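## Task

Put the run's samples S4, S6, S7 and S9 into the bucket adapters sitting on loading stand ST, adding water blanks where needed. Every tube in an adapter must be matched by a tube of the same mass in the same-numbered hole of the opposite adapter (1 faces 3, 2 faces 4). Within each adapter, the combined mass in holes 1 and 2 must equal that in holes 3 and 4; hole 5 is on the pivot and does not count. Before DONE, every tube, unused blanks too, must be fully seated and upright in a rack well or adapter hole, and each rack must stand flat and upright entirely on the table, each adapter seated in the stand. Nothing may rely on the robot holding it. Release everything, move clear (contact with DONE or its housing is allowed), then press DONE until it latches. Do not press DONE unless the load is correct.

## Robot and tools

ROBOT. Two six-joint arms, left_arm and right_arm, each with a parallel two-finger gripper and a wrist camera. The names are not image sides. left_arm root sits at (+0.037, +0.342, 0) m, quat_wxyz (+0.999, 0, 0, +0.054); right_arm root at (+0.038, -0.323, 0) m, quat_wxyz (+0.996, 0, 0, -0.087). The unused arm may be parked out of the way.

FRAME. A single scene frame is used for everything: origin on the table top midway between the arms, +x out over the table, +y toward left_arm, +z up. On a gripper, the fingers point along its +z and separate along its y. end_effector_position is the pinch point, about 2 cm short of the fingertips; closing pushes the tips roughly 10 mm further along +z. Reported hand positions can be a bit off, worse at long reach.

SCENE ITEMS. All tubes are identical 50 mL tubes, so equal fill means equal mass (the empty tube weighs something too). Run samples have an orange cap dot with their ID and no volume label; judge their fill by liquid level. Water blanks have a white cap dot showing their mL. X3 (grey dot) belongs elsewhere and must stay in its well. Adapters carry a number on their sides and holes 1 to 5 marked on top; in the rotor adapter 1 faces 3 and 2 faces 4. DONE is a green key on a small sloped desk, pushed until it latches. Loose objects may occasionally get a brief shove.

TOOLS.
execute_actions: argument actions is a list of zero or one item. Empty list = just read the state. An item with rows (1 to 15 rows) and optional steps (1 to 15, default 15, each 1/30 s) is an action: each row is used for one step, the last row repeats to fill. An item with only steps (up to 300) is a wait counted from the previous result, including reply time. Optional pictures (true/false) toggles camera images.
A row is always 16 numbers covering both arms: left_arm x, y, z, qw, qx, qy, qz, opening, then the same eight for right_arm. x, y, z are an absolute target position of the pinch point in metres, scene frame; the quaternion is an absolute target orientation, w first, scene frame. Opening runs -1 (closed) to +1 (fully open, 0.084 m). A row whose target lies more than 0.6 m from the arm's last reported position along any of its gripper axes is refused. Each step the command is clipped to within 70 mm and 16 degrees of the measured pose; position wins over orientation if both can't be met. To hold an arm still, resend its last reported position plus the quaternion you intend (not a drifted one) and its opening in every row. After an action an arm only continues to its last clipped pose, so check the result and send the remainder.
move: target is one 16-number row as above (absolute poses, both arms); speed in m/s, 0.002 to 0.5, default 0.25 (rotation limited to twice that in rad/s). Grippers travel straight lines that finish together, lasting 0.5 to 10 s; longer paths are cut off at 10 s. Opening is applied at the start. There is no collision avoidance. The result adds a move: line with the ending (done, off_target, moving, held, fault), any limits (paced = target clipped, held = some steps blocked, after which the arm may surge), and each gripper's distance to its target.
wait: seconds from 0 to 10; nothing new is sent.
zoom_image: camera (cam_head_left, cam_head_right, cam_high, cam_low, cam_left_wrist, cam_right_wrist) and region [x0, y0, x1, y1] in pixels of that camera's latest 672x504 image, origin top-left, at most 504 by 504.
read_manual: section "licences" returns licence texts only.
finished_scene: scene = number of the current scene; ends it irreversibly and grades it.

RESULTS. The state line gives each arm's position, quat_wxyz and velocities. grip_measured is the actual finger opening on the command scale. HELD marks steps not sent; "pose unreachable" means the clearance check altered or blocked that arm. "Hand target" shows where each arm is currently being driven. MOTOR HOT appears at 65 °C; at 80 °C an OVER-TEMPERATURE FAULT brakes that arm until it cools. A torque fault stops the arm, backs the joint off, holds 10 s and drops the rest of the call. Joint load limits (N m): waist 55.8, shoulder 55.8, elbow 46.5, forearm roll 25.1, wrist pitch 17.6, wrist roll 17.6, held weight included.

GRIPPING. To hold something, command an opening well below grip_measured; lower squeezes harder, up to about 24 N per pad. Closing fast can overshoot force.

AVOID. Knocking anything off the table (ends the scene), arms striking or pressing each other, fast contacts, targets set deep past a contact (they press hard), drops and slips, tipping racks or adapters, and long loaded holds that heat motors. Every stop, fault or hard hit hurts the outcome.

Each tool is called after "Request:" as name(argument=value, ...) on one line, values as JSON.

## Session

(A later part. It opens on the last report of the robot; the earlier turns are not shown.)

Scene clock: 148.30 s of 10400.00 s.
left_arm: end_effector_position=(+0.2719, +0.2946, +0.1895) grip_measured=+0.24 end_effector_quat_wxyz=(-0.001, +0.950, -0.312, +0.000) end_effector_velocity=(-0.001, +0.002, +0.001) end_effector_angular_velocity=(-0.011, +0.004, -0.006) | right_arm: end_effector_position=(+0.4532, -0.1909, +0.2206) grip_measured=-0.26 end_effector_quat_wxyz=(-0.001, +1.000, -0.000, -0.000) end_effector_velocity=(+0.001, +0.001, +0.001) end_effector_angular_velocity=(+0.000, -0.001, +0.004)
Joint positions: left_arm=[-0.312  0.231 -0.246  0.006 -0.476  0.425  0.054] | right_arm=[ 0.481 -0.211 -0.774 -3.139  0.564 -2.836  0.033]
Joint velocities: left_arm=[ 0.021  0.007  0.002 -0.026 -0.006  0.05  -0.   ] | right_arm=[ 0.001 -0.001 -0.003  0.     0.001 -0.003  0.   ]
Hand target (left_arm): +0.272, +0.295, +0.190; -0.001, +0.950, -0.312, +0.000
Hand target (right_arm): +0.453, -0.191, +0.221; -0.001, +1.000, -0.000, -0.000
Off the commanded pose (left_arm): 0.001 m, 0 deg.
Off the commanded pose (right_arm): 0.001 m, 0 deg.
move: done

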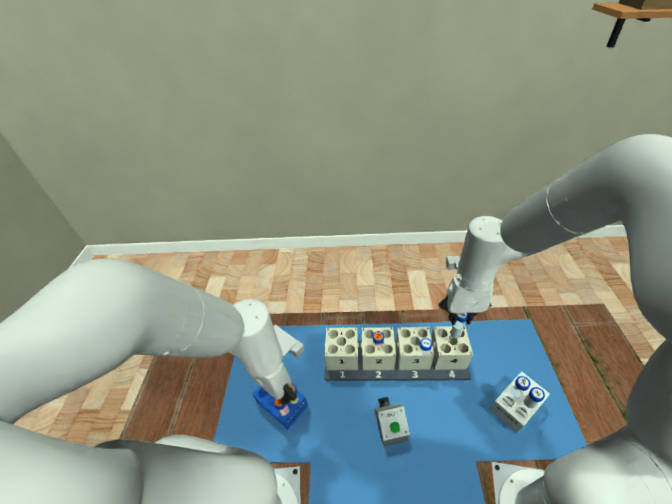

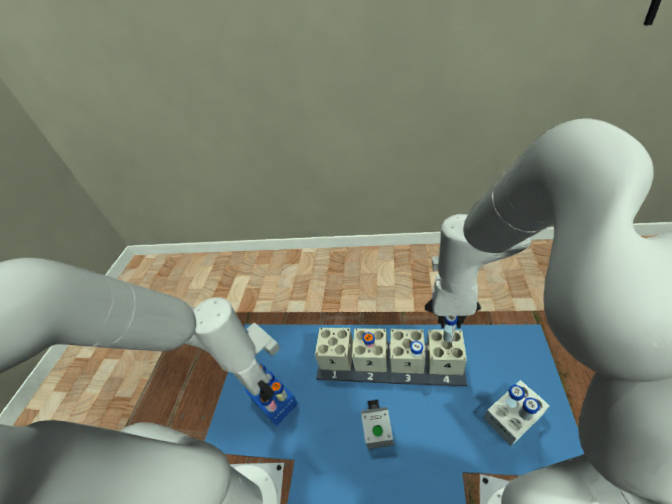

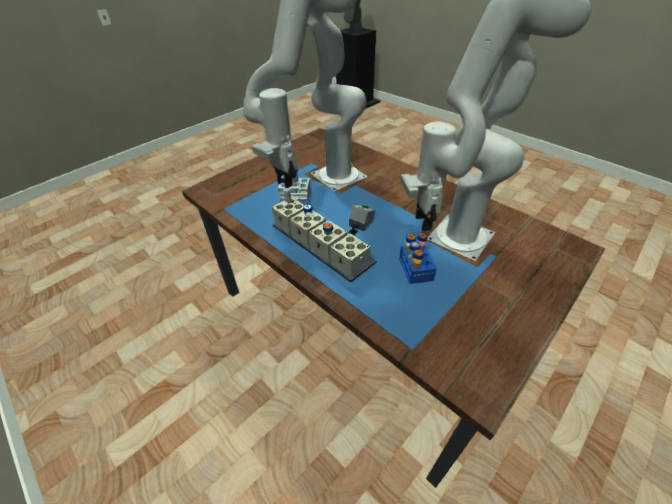

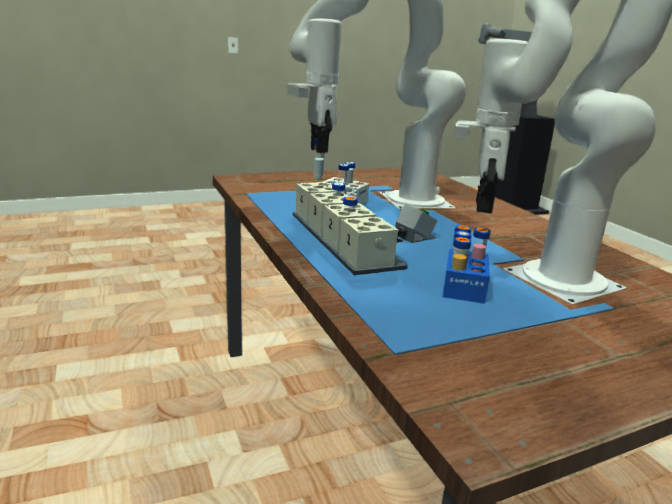

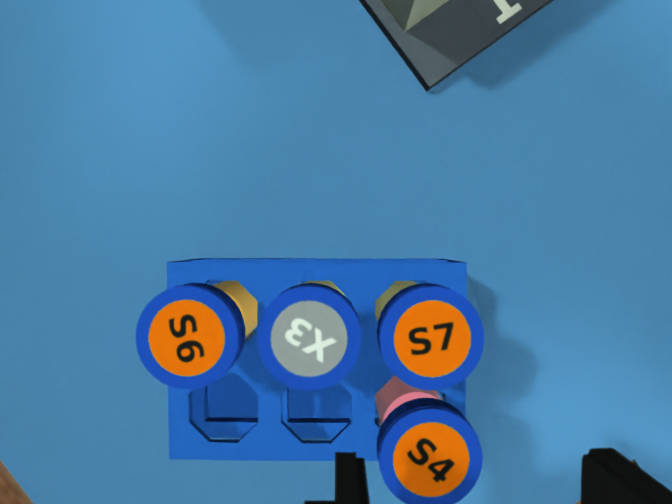

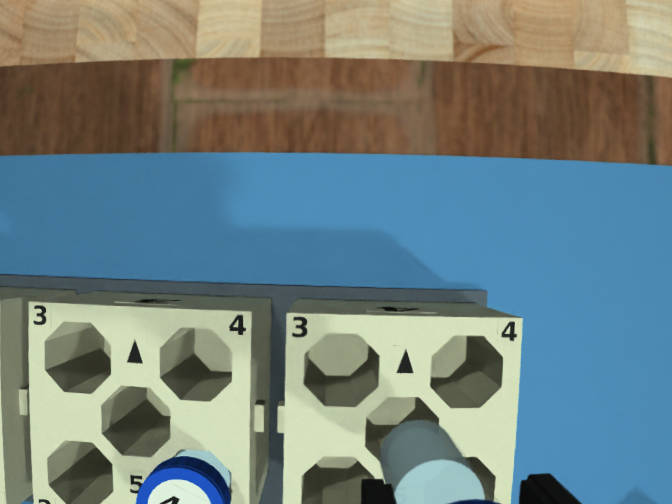

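Request:
move(target=[0.272,0.297,0.112,0,0.95,-0.312,0,0.25,0.4525,-0.19,0.128,0,1,0,0,-0.5], speed=0.05)

Request:
execute_actions(actions=[{"rows":[[0.272,0.297,0.112,0,0.95,-0.312,0,-0.5,0.4525,-0.19,0.128,0,1,0,0,0.25]]}], pictures=false)

Request:
move(target=[0.272,0.297,0.255,0,0.95,-0.312,0,-0.5,0.4525,-0.19,0.2,0,1,0,0,0.25], speed=0.2)

Request:
move(target=[0.486,-0.056,0.25,0,1,0,0,-0.5,0.25,-0.45,0.3,0,1,0,0,-1])

Scene clock: 159.83 s of 10400.00 s.
left_arm: end_effector_position=(+0.2721, +0.2971, +0.1123) grip_measured=+0.24 end_effector_quat_wxyz=(-0.000, +0.950, -0.312, +0.000) end_effector_velocity=(+0.000, -0.000, -0.002) end_effector_angular_velocity=(-0.000, -0.000, +0.002) | right_arm: end_effector_position=(+0.4526, -0.1901, +0.1285) grip_measured=-0.26 end_effector_quat_wxyz=(+0.000, +1.000, -0.000, +0.000) end_effector_velocity=(+0.000, -0.000, -0.002) end_effector_angular_velocity=(-0.000, +0.000, +0.001)
Joint positions: left_arm=[-0.3   -0.059 -0.22   0.004 -0.16   0.439  0.054] | right_arm=[ 0.484 -0.397 -0.741 -3.143  0.343 -2.829  0.033]
Joint velocities: left_arm=[ 0.    -0.01  -0.001 -0.     0.01  -0.001  0.   ] | right_arm=[-0.    -0.006  0.    -0.001 -0.005 -0.001  0.   ]
Hand target (left_arm): +0.272, +0.297, +0.112; -0.000, +0.950, -0.312, -0.000
Hand target (right_arm): +0.453, -0.190, +0.128; +0.000, +1.000, -0.000, +0.000
Off the commanded pose (left_arm): 0.000 m, 0 deg.
Off the commanded pose (right_arm): 0.000 m, 0 deg.
After step 90, 6.23 s passed at rest.
move: done

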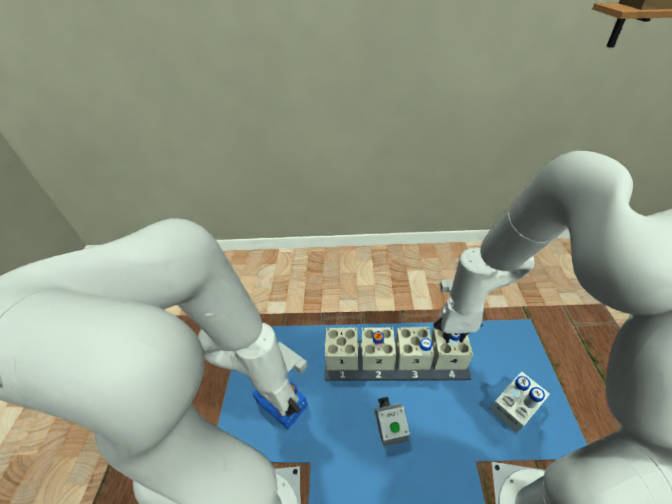

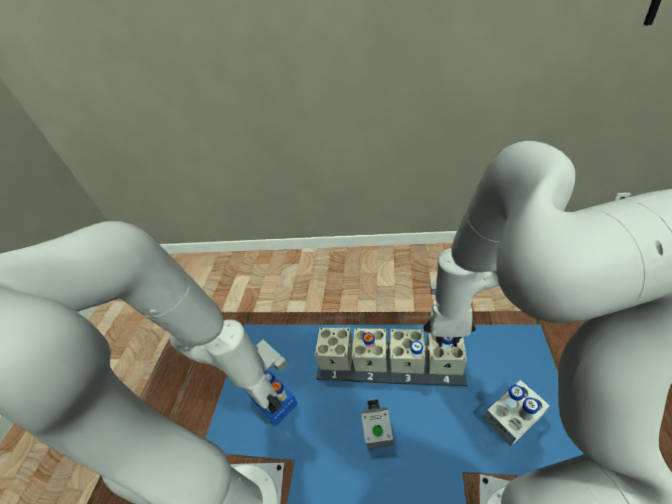

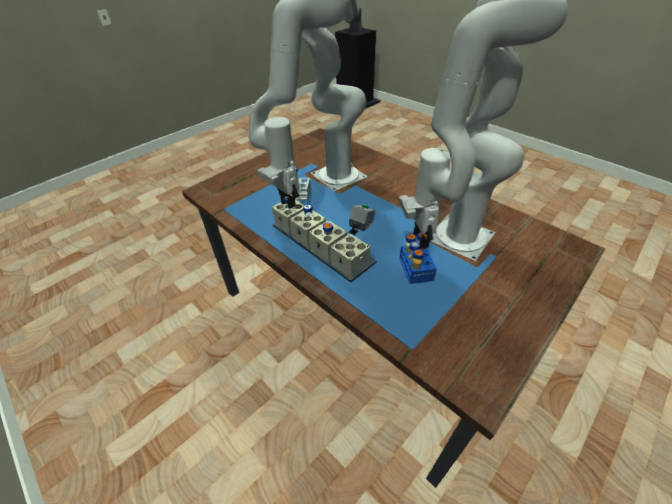

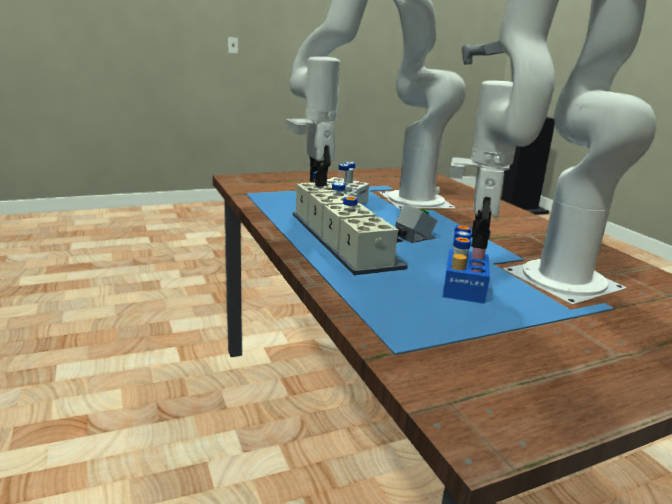

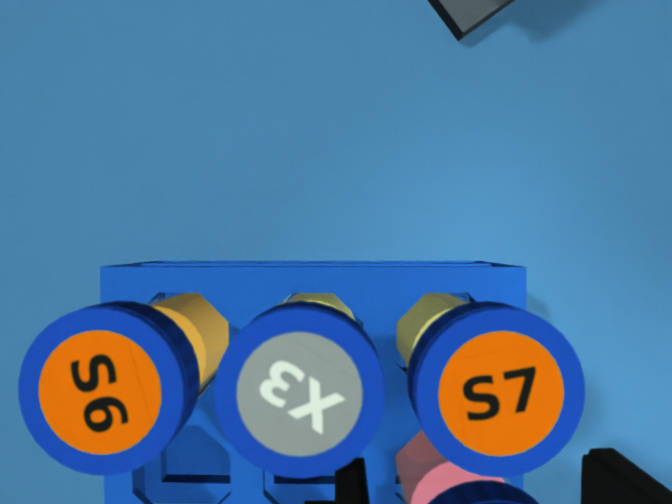

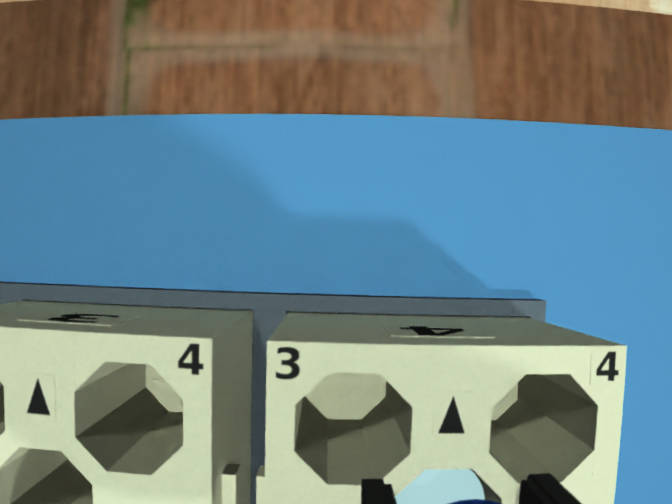

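Scene clock: 160.33 s of 10400.00 s.
left_arm: end_effector_position=(+0.2721, +0.2970, +0.1120) grip_measured=-0.26 end_effector_quat_wxyz=(-0.000, +0.950, -0.312, +0.000) end_effector_velocity=(-0.001, +0.000, -0.000) end_effector_angular_velocity=(+0.000, +0.002, -0.002) | right_arm: end_effector_position=(+0.4525, -0.1900, +0.1280) grip_measured=+0.24 end_effector_quat_wxyz=(+0.000, +1.000, -0.000, +0.000) end_effector_velocity=(+0.000, -0.000, -0.000) end_effector_angular_velocity=(+0.000, -0.001, -0.001)
Joint positions: left_arm=[-0.3   -0.06  -0.22   0.    -0.159  0.443  0.033] | right_arm=[ 0.484 -0.398 -0.74  -3.142  0.342 -2.831  0.054]
Joint velocities: left_arm=[-0.001 -0.     0.002  0.001  0.     0.001 -0.   ] | right_arm=[-0.    -0.001  0.     0.    -0.002  0.     0.001]
Hand target (left_arm): +0.272, +0.297, +0.112; -0.000, +0.950, -0.312, -0.000
Hand target (right_arm): +0.453, -0.190, +0.128; +0.000, +1.000, -0.000, +0.000
Off the commanded pose (left_arm): 0.000 m, 0 deg.
Off the commanded pose (right_arm): 0.000 m, 0 deg.
Steps of this call (steps 1 to 15: all 15 steps of this action). Readings (end_effector_position):
1: left_arm (+0.2721, +0.2971, +0.1122) | right_arm (+0.4526, -0.1901, +0.1284)
2: left_arm (+0.2721, +0.2971, +0.1122) | right_arm (+0.4526, -0.1901, +0.1283)
4: left_arm (+0.2721, +0.2971, +0.1121) | right_arm (+0.4526, -0.1901, +0.1282)
8: left_arm (+0.2721, +0.2970, +0.1121) | right_arm (+0.4525, -0.1900, +0.1281)
15: the state above

Scene clock: 162.03 s of 10400.00 s.
left_arm: end_effector_position=(+0.2718, +0.2968, +0.2547) grip_measured=-0.26 end_effector_quat_wxyz=(+0.000, +0.950, -0.312, -0.000) end_effector_velocity=(-0.001, +0.000, +0.002) end_effector_angular_velocity=(+0.000, +0.000, +0.001) | right_arm: end_effector_position=(+0.4524, -0.1899, +0.1998) grip_measured=+0.24 end_effector_quat_wxyz=(-0.000, +1.000, +0.000, -0.000) end_effector_velocity=(-0.000, +0.000, +0.001) end_effector_angular_velocity=(+0.000, +0.001, +0.001)
Joint positions: left_arm=[-0.3    0.404 -0.311 -0.001 -0.715  0.445  0.033] | right_arm=[ 0.484 -0.248 -0.761 -3.141  0.512 -2.832  0.054]
Joint velocities: left_arm=[-0.     0.007 -0.    -0.    -0.007 -0.001 -0.   ] | right_arm=[ 0.001  0.001  0.     0.001  0.002 -0.001 -0.   ]
Hand target (left_arm): +0.272, +0.297, +0.255; +0.000, +0.950, -0.312, +0.000
Hand target (right_arm): +0.452, -0.190, +0.200; -0.000, +1.000, +0.000, -0.000
Off the commanded pose (left_arm): 0.000 m, 0 deg.
Off the commanded pose (right_arm): 0.000 m, 0 deg.
move: done

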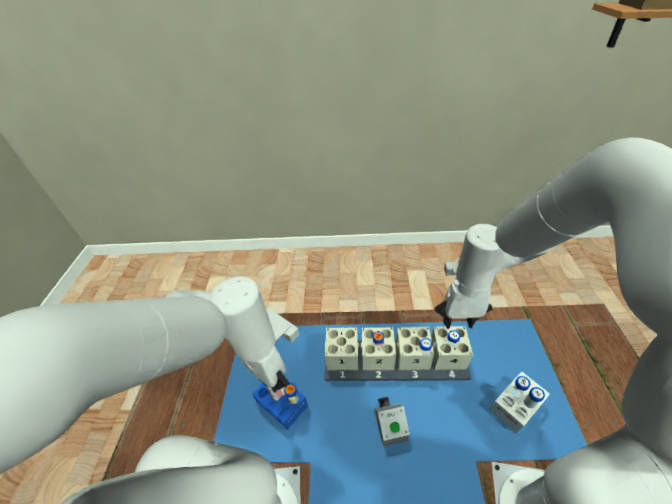

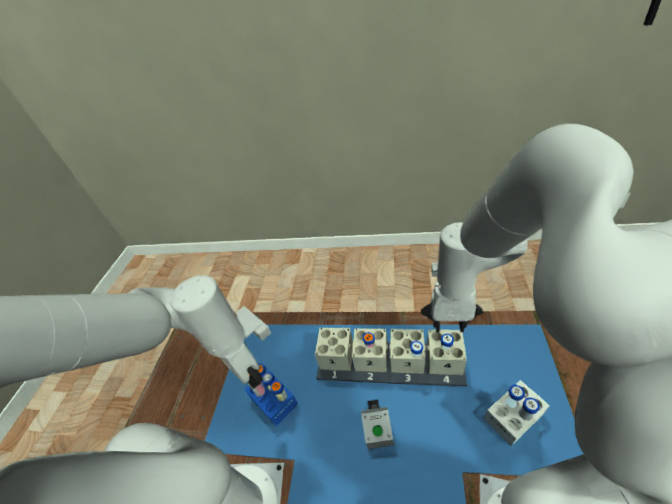

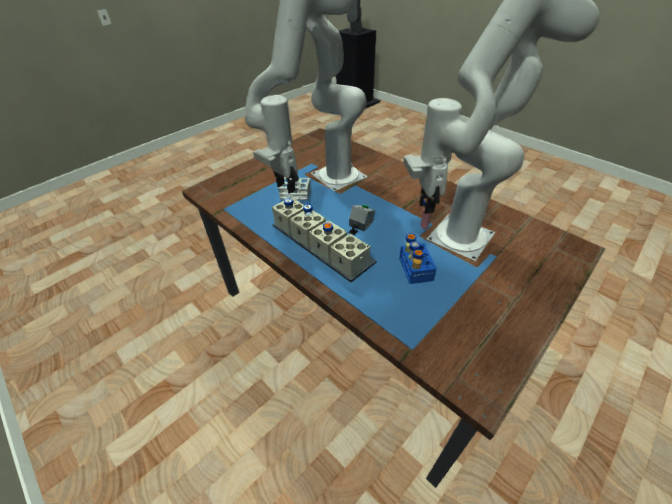

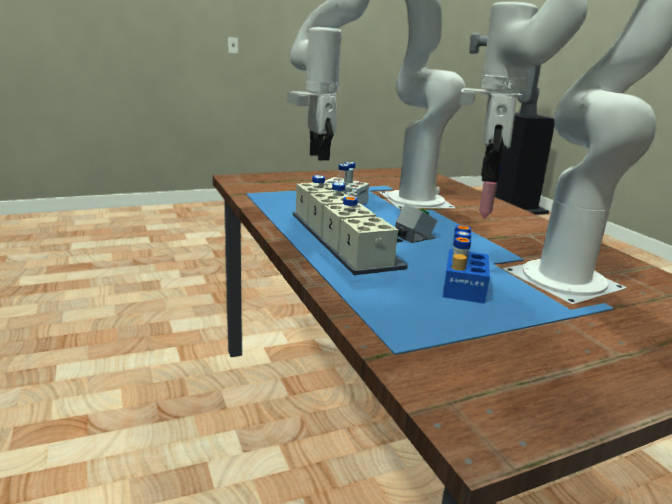

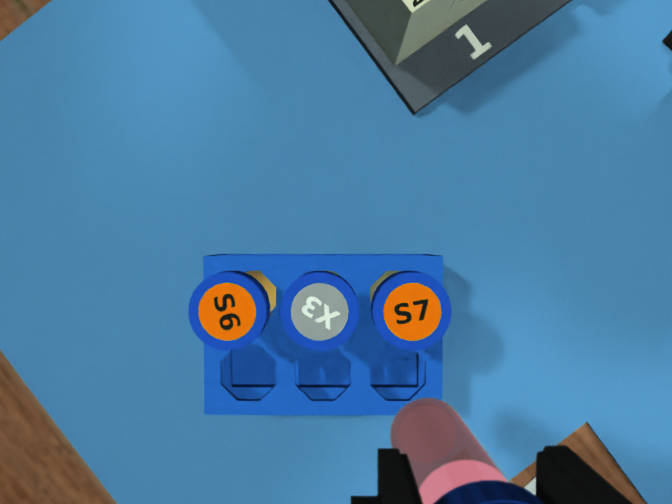

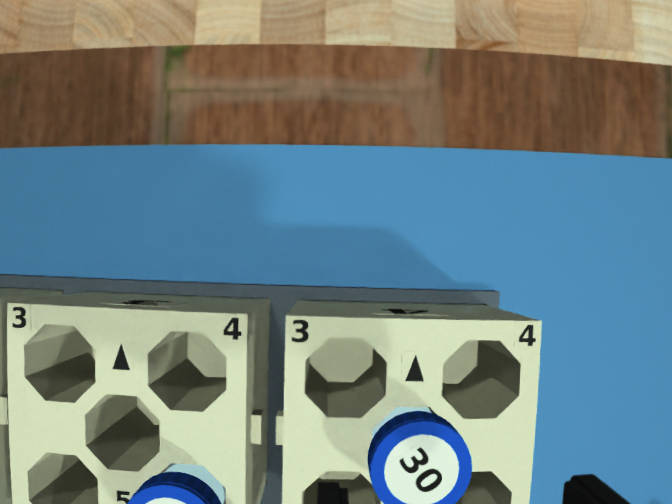

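Scene clock: 164.40 s of 10400.00 s.
left_arm: end_effector_position=(+0.4862, -0.0556, +0.2505) grip_measured=-0.26 end_effector_quat_wxyz=(+0.001, +1.000, -0.000, -0.001) end_effector_velocity=(+0.001, -0.002, -0.000) end_effector_angular_velocity=(+0.003, +0.002, +0.003) | right_arm: end_effector_position=(+0.2500, -0.4486, +0.2990) grip_measured=-1.00 end_effector_quat_wxyz=(+0.001, +1.000, +0.000, +0.001) end_effector_velocity=(-0.001, -0.002, +0.001) end_effector_angular_velocity=(+0.003, -0.002, +0.002)
Joint positions: left_arm=[-0.833 -0.532 -1.292 -0.003 -0.761 -0.722  0.033] | right_arm=[-0.36   0.457 -0.388 -3.143  0.843 -3.675  0.   ]
Joint velocities: left_arm=[-0.002 -0.007 -0.01   0.001 -0.006 -0.006  0.   ] | right_arm=[-0.013  0.002 -0.002  0.005  0.004 -0.018  0.   ]
Hand target (left_arm): +0.486, -0.056, +0.250; +0.001, +1.000, -0.000, -0.001
Hand target (right_arm): +0.250, -0.449, +0.299; +0.001, +1.000, +0.000, +0.001
Off the commanded pose (left_arm): 0.001 m, 0 deg.
Off the commanded pose (right_arm): 0.002 m, 0 deg.
move: done

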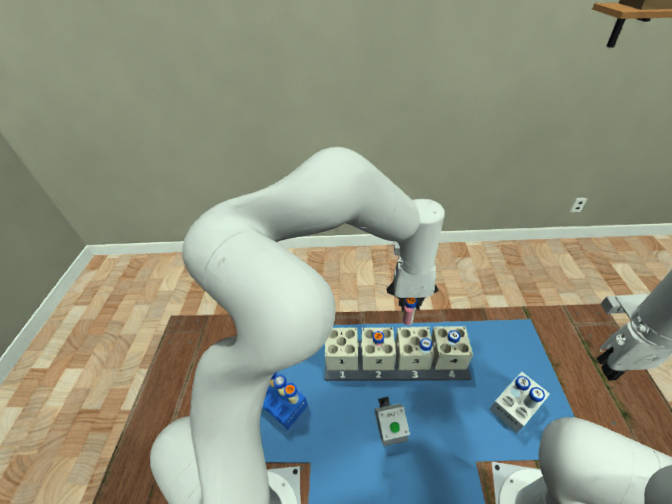

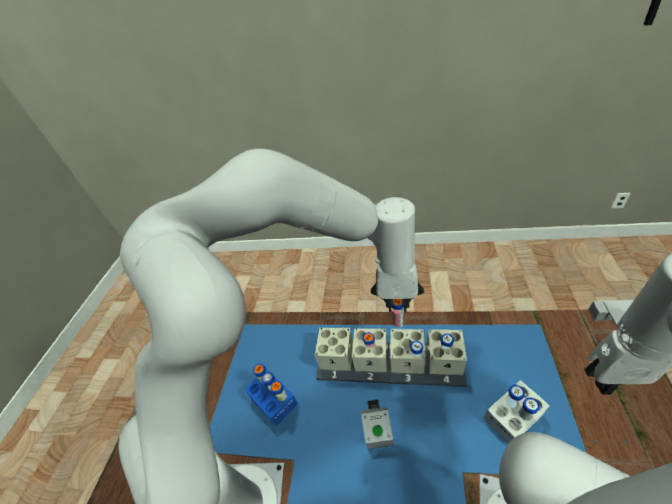

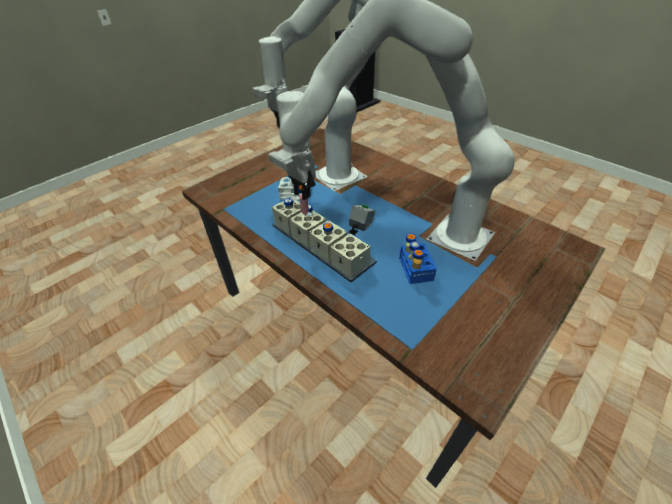

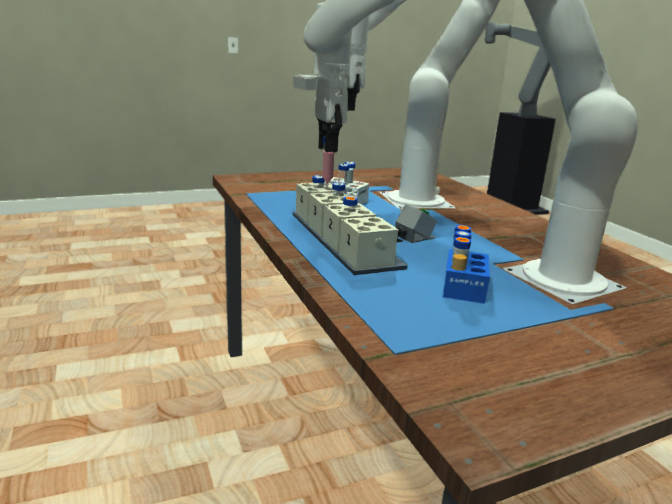

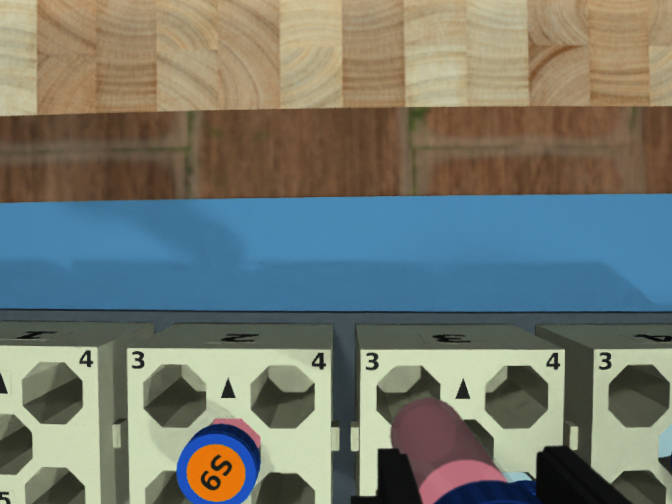

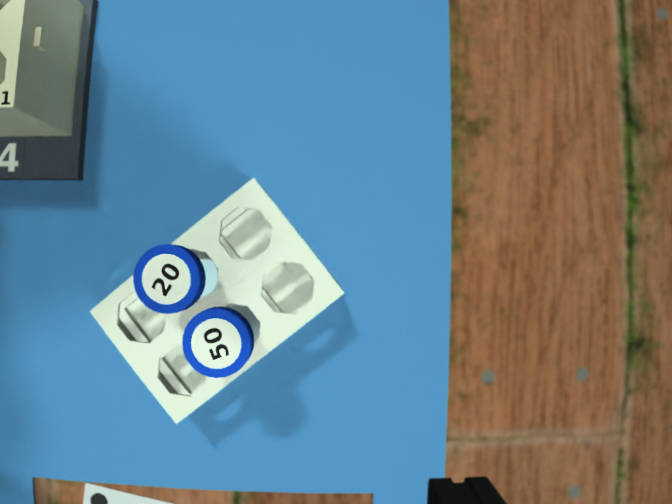

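Request:
move(target=[0.4845,-0.056,0.128,0,1,0,0,-0.5,0.25,-0.45,0.3,0,1,0,0,-1], speed=0.06)

Request:
execute_actions(actions=[{"rows":[[0.4845,-0.056,0.128,0,1,0,0,0.2,0.25,-0.45,0.3,0,1,0,0,-1]],"steps":12}], pictures=false)

Request:
move(target=[0.4845,-0.056,0.2,0,1,0,0,0.2,0.25,-0.45,0.3,0,1,0,0,-1])

Request:
move(target=[0.305,0.273,0.19,0,0.893,0.451,0,0.25,0.25,-0.45,0.3,0,1,0,0,-1])

Scene clock: 175.30 s of 10400.00 s.
left_arm: end_effector_position=(+0.4847, -0.0560, +0.1283) grip_measured=-0.26 end_effector_quat_wxyz=(-0.000, +1.000, +0.000, +0.000) end_effector_velocity=(-0.000, +0.000, -0.002) end_effector_angular_velocity=(-0.000, +0.001, +0.001) | right_arm: end_effector_position=(+0.2500, -0.4500, +0.3000) grip_measured=-1.00 end_effector_quat_wxyz=(+0.000, +1.000, +0.000, +0.000) end_effector_velocity=(-0.000, -0.000, +0.000) end_effector_angular_velocity=(-0.001, +0.002, +0.002)
Joint positions: left_arm=[-0.836 -0.703 -1.241  0.001 -0.538 -0.728  0.033] | right_arm=[-0.366  0.454 -0.392 -3.142  0.846 -3.681  0.   ]
Joint velocities: left_arm=[ 0.    -0.004  0.    -0.002  0.004  0.001  0.   ] | right_arm=[-0.     0.    -0.    -0.002  0.001 -0.001  0.   ]
Hand target (left_arm): +0.485, -0.056, +0.128; -0.000, +1.000, +0.000, +0.000
Hand target (right_arm): +0.250, -0.450, +0.300; +0.000, +1.000, +0.000, +0.000
Off the commanded pose (left_arm): 0.000 m, 0 deg.
Off the commanded pose (right_arm): 0.000 m, 0 deg.
After step 90, 5.43 s passed at rest.
move: done

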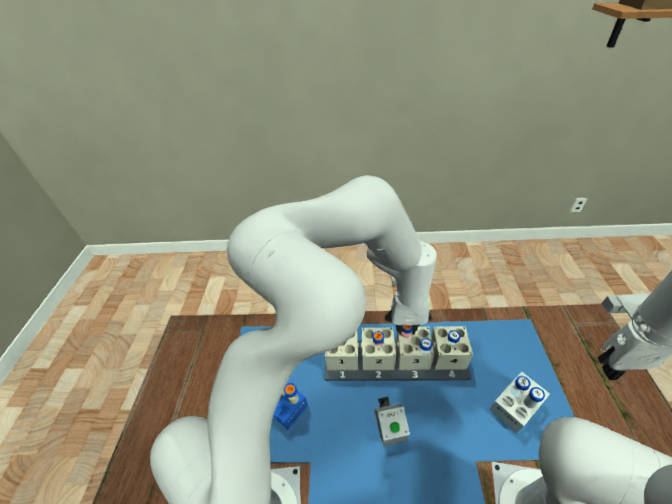

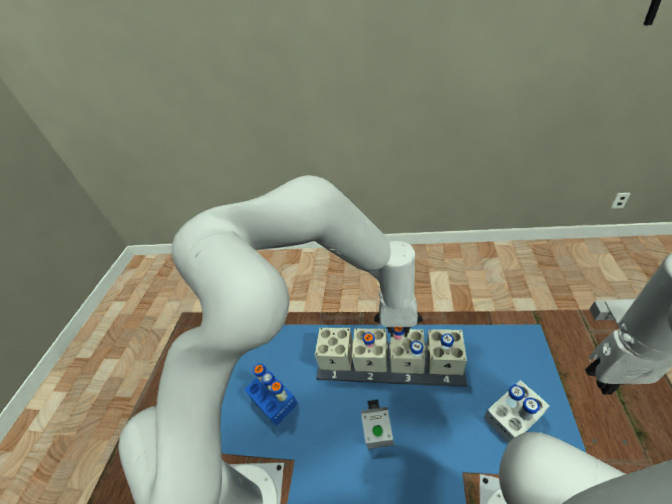

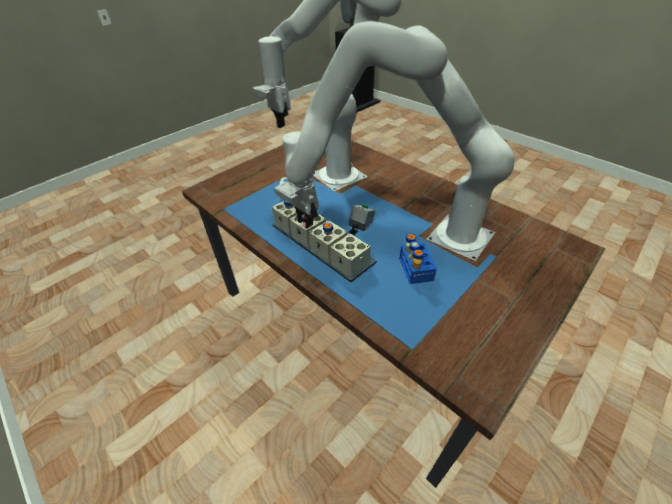

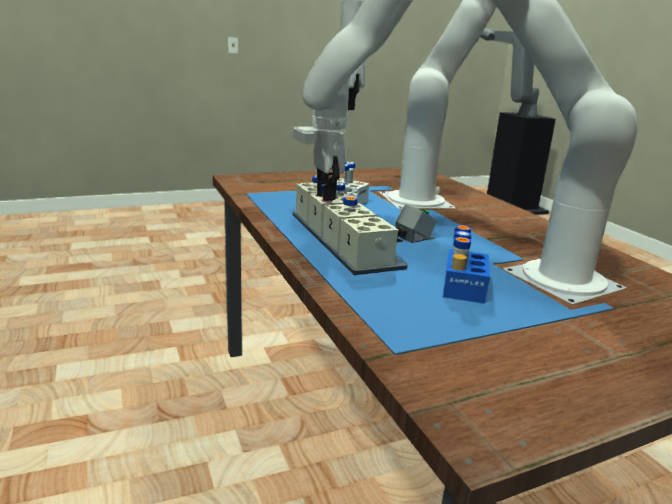

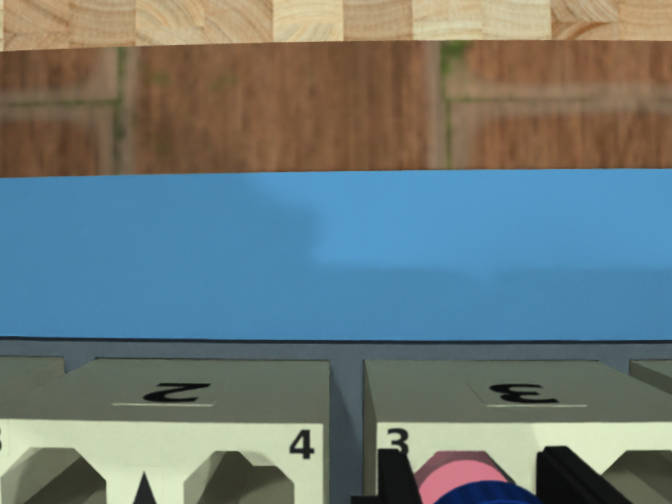

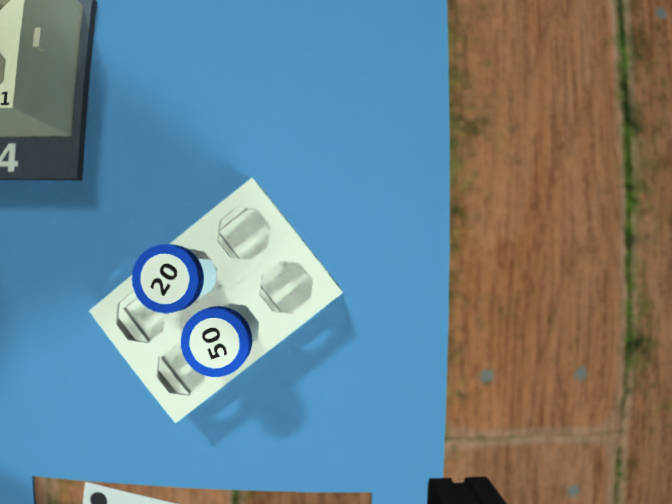

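Scene clock: 175.70 s of 10400.00 s.
left_arm: end_effector_position=(+0.4845, -0.0560, +0.1280) grip_measured=+0.18 end_effector_quat_wxyz=(+0.000, +1.000, +0.000, +0.000) end_effector_velocity=(-0.000, +0.000, +0.000) end_effector_angular_velocity=(+0.000, +0.000, -0.001) | right_arm: end_effector_position=(+0.2500, -0.4500, +0.3000) grip_measured=-1.00 end_effector_quat_wxyz=(+0.000, +1.000, +0.000, +0.000) end_effector_velocity=(+0.000, +0.000, +0.000) end_effector_angular_velocity=(+0.001, +0.001, +0.001)
Joint positions: left_arm=[-0.836 -0.703 -1.241  0.    -0.538 -0.728  0.052] | right_arm=[-0.366  0.454 -0.392 -3.142  0.846 -3.681  0.   ]
Joint velocities: left_arm=[ 0.     0.     0.    -0.    -0.     0.001  0.003] | right_arm=[-0.    -0.001 -0.001  0.     0.001 -0.001  0.   ]
Hand target (left_arm): +0.485, -0.056, +0.128; -0.000, +1.000, +0.000, +0.000
Hand target (right_arm): +0.250, -0.450, +0.300; +0.000, +1.000, -0.000, +0.000
Off the commanded pose (left_arm): 0.000 m, 0 deg.
Off the commanded pose (right_arm): 0.000 m, 0 deg.
Steps of this call (steps 1 to 12: all 12 steps of this action). Readings (end_effector_position):
1: left_arm (+0.4847, -0.0560, +0.1283) | right_arm (+0.2500, -0.4500, +0.3000)
2: left_arm (+0.4847, -0.0560, +0.1282) | right_arm (+0.2500, -0.4500, +0.3000)
4: left_arm (+0.4847, -0.0561, +0.1282) | right_arm (+0.2500, -0.4500, +0.3000)
8: left_arm (+0.4846, -0.0561, +0.1281) | right_arm (+0.2500, -0.4500, +0.3000)
12: the state above

Scene clock: 176.93 s of 10400.00 s.
left_arm: end_effector_position=(+0.4843, -0.0559, +0.1996) grip_measured=+0.19 end_effector_quat_wxyz=(-0.000, +1.000, -0.000, -0.000) end_effector_velocity=(+0.000, +0.000, +0.003) end_effector_angular_velocity=(+0.000, -0.001, -0.001) | right_arm: end_effector_position=(+0.2500, -0.4500, +0.3000) grip_measured=-1.00 end_effector_quat_wxyz=(-0.000, +1.000, -0.000, +0.000) end_effector_velocity=(-0.000, +0.000, -0.000) end_effector_angular_velocity=(+0.001, +0.001, +0.000)
Joint positions: left_arm=[-0.836 -0.594 -1.258 -0.    -0.664 -0.727  0.052] | right_arm=[-0.366  0.454 -0.392 -3.142  0.846 -3.681  0.   ]
Joint velocities: left_arm=[ 0.     0.004 -0.     0.001 -0.004 -0.    -0.   ] | right_arm=[-0.    -0.     0.001  0.     0.    -0.001  0.   ]
Hand target (left_arm): +0.484, -0.056, +0.200; +0.000, +1.000, -0.000, -0.000
Hand target (right_arm): +0.250, -0.450, +0.300; +0.000, +1.000, -0.000, +0.000
Off the commanded pose (left_arm): 0.000 m, 0 deg.
Off the commanded pose (right_arm): 0.000 m, 0 deg.
move: done

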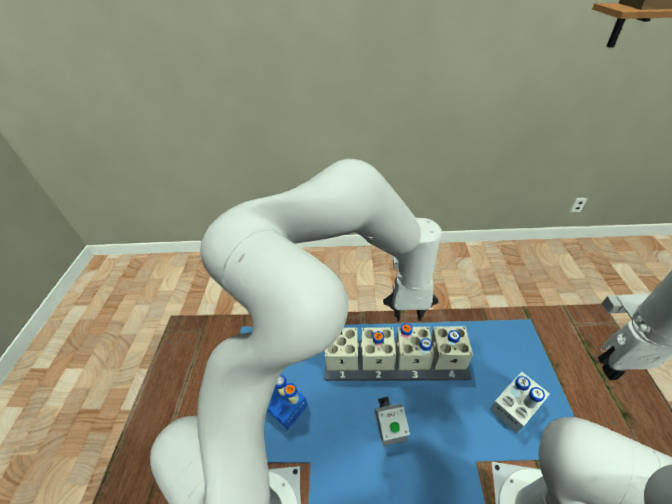

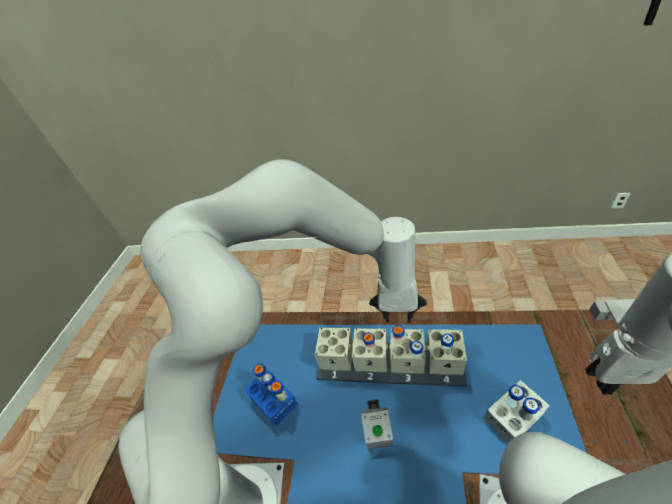

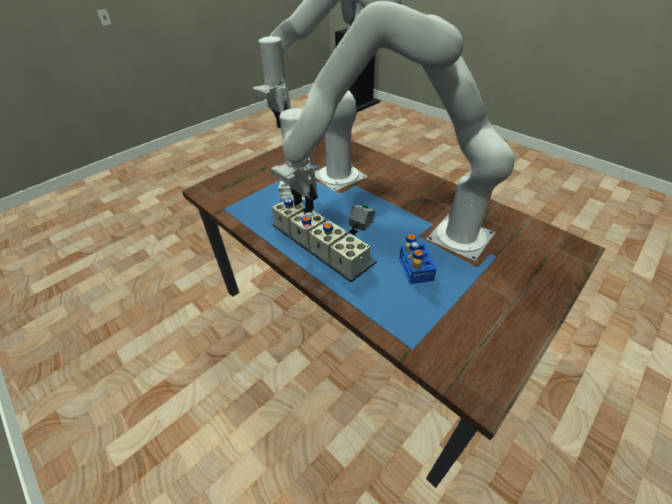

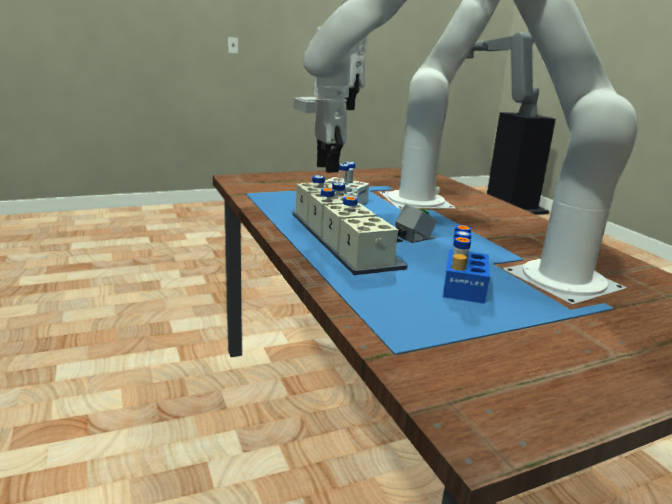

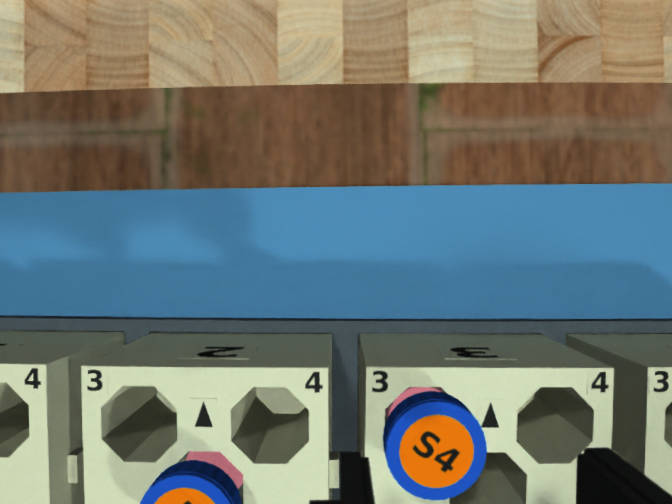

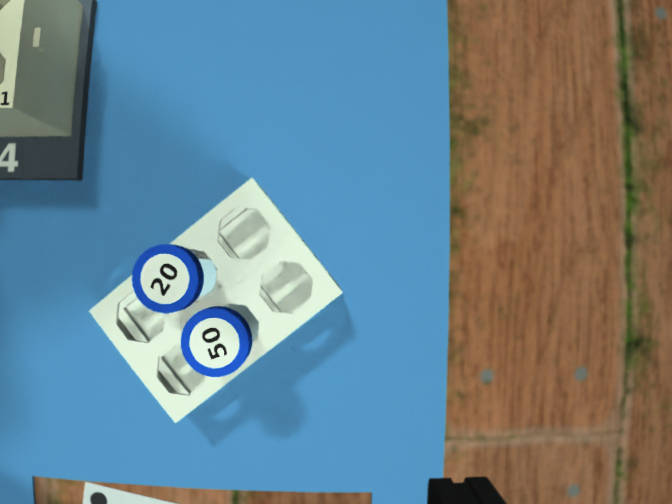

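Scene clock: 179.50 s of 10400.00 s.
left_arm: end_effector_position=(+0.3048, +0.2727, +0.1895) grip_measured=+0.24 end_effector_quat_wxyz=(-0.000, +0.893, +0.451, +0.001) end_effector_velocity=(-0.001, +0.002, +0.000) end_effector_angular_velocity=(+0.000, +0.001, +0.000) | right_arm: end_effector_position=(+0.2500, -0.4500, +0.3000) grip_measured=-1.00 end_effector_quat_wxyz=(+0.000, +1.000, -0.000, +0.000) end_effector_velocity=(+0.000, -0.000, -0.000) end_effector_angular_velocity=(-0.002, -0.001, +0.001)
Joint positions: left_arm=[-0.365  0.115 -0.338  0.004 -0.452 -1.195  0.054] | right_arm=[-0.366  0.454 -0.392 -3.142  0.846 -3.681  0.   ]
Joint velocities: left_arm=[ 0.007  0.006  0.004 -0.    -0.003  0.007  0.   ] | right_arm=[ 0.     0.001  0.001 -0.001 -0.002 -0.     0.   ]
Hand target (left_arm): +0.305, +0.273, +0.190; -0.000, +0.893, +0.451, +0.001
Hand target (right_arm): +0.250, -0.450, +0.300; +0.000, +1.000, -0.000, -0.000
Off the commanded pose (left_arm): 0.001 m, 0 deg.
Off the commanded pose (right_arm): 0.000 m, 0 deg.
move: done

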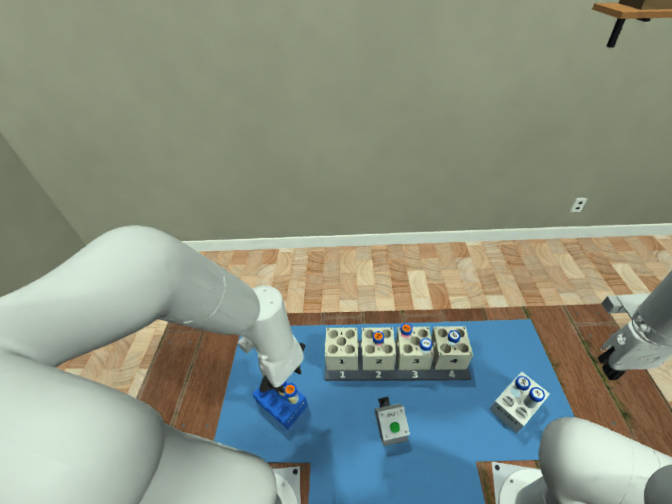

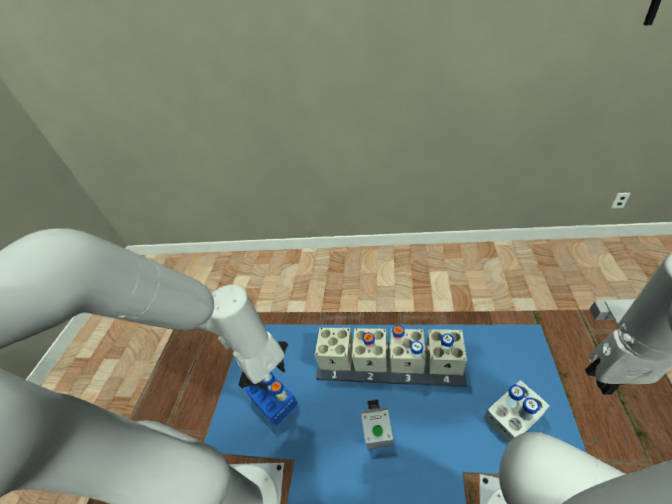

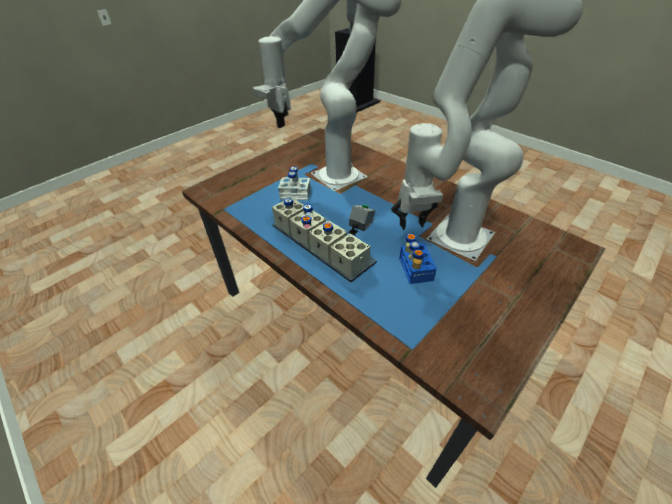

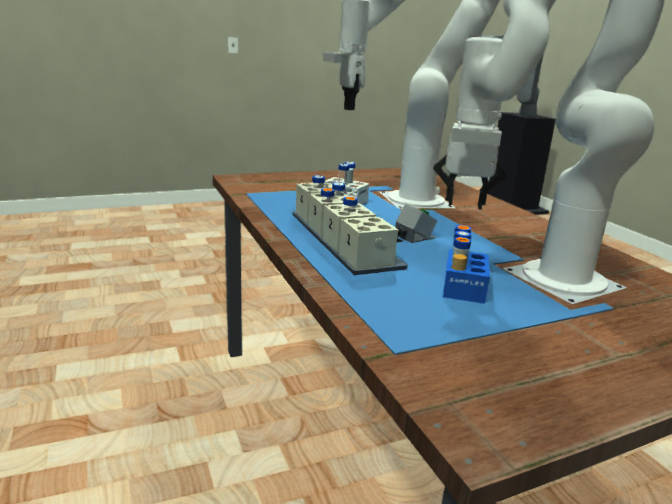

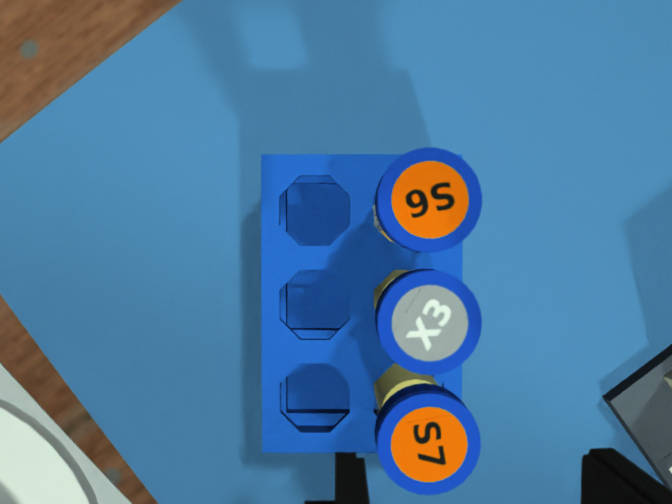

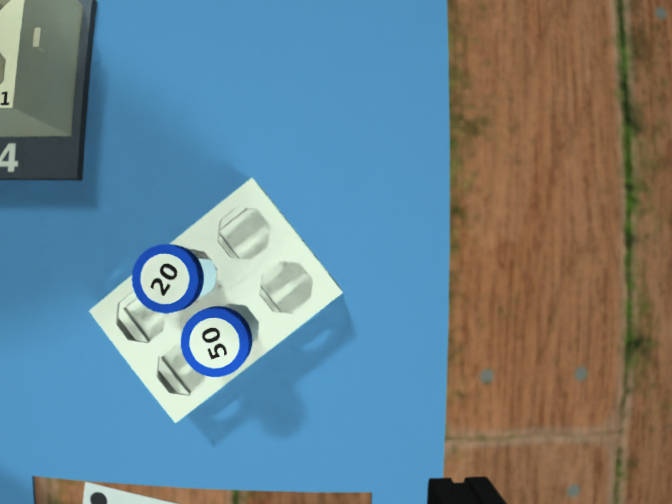

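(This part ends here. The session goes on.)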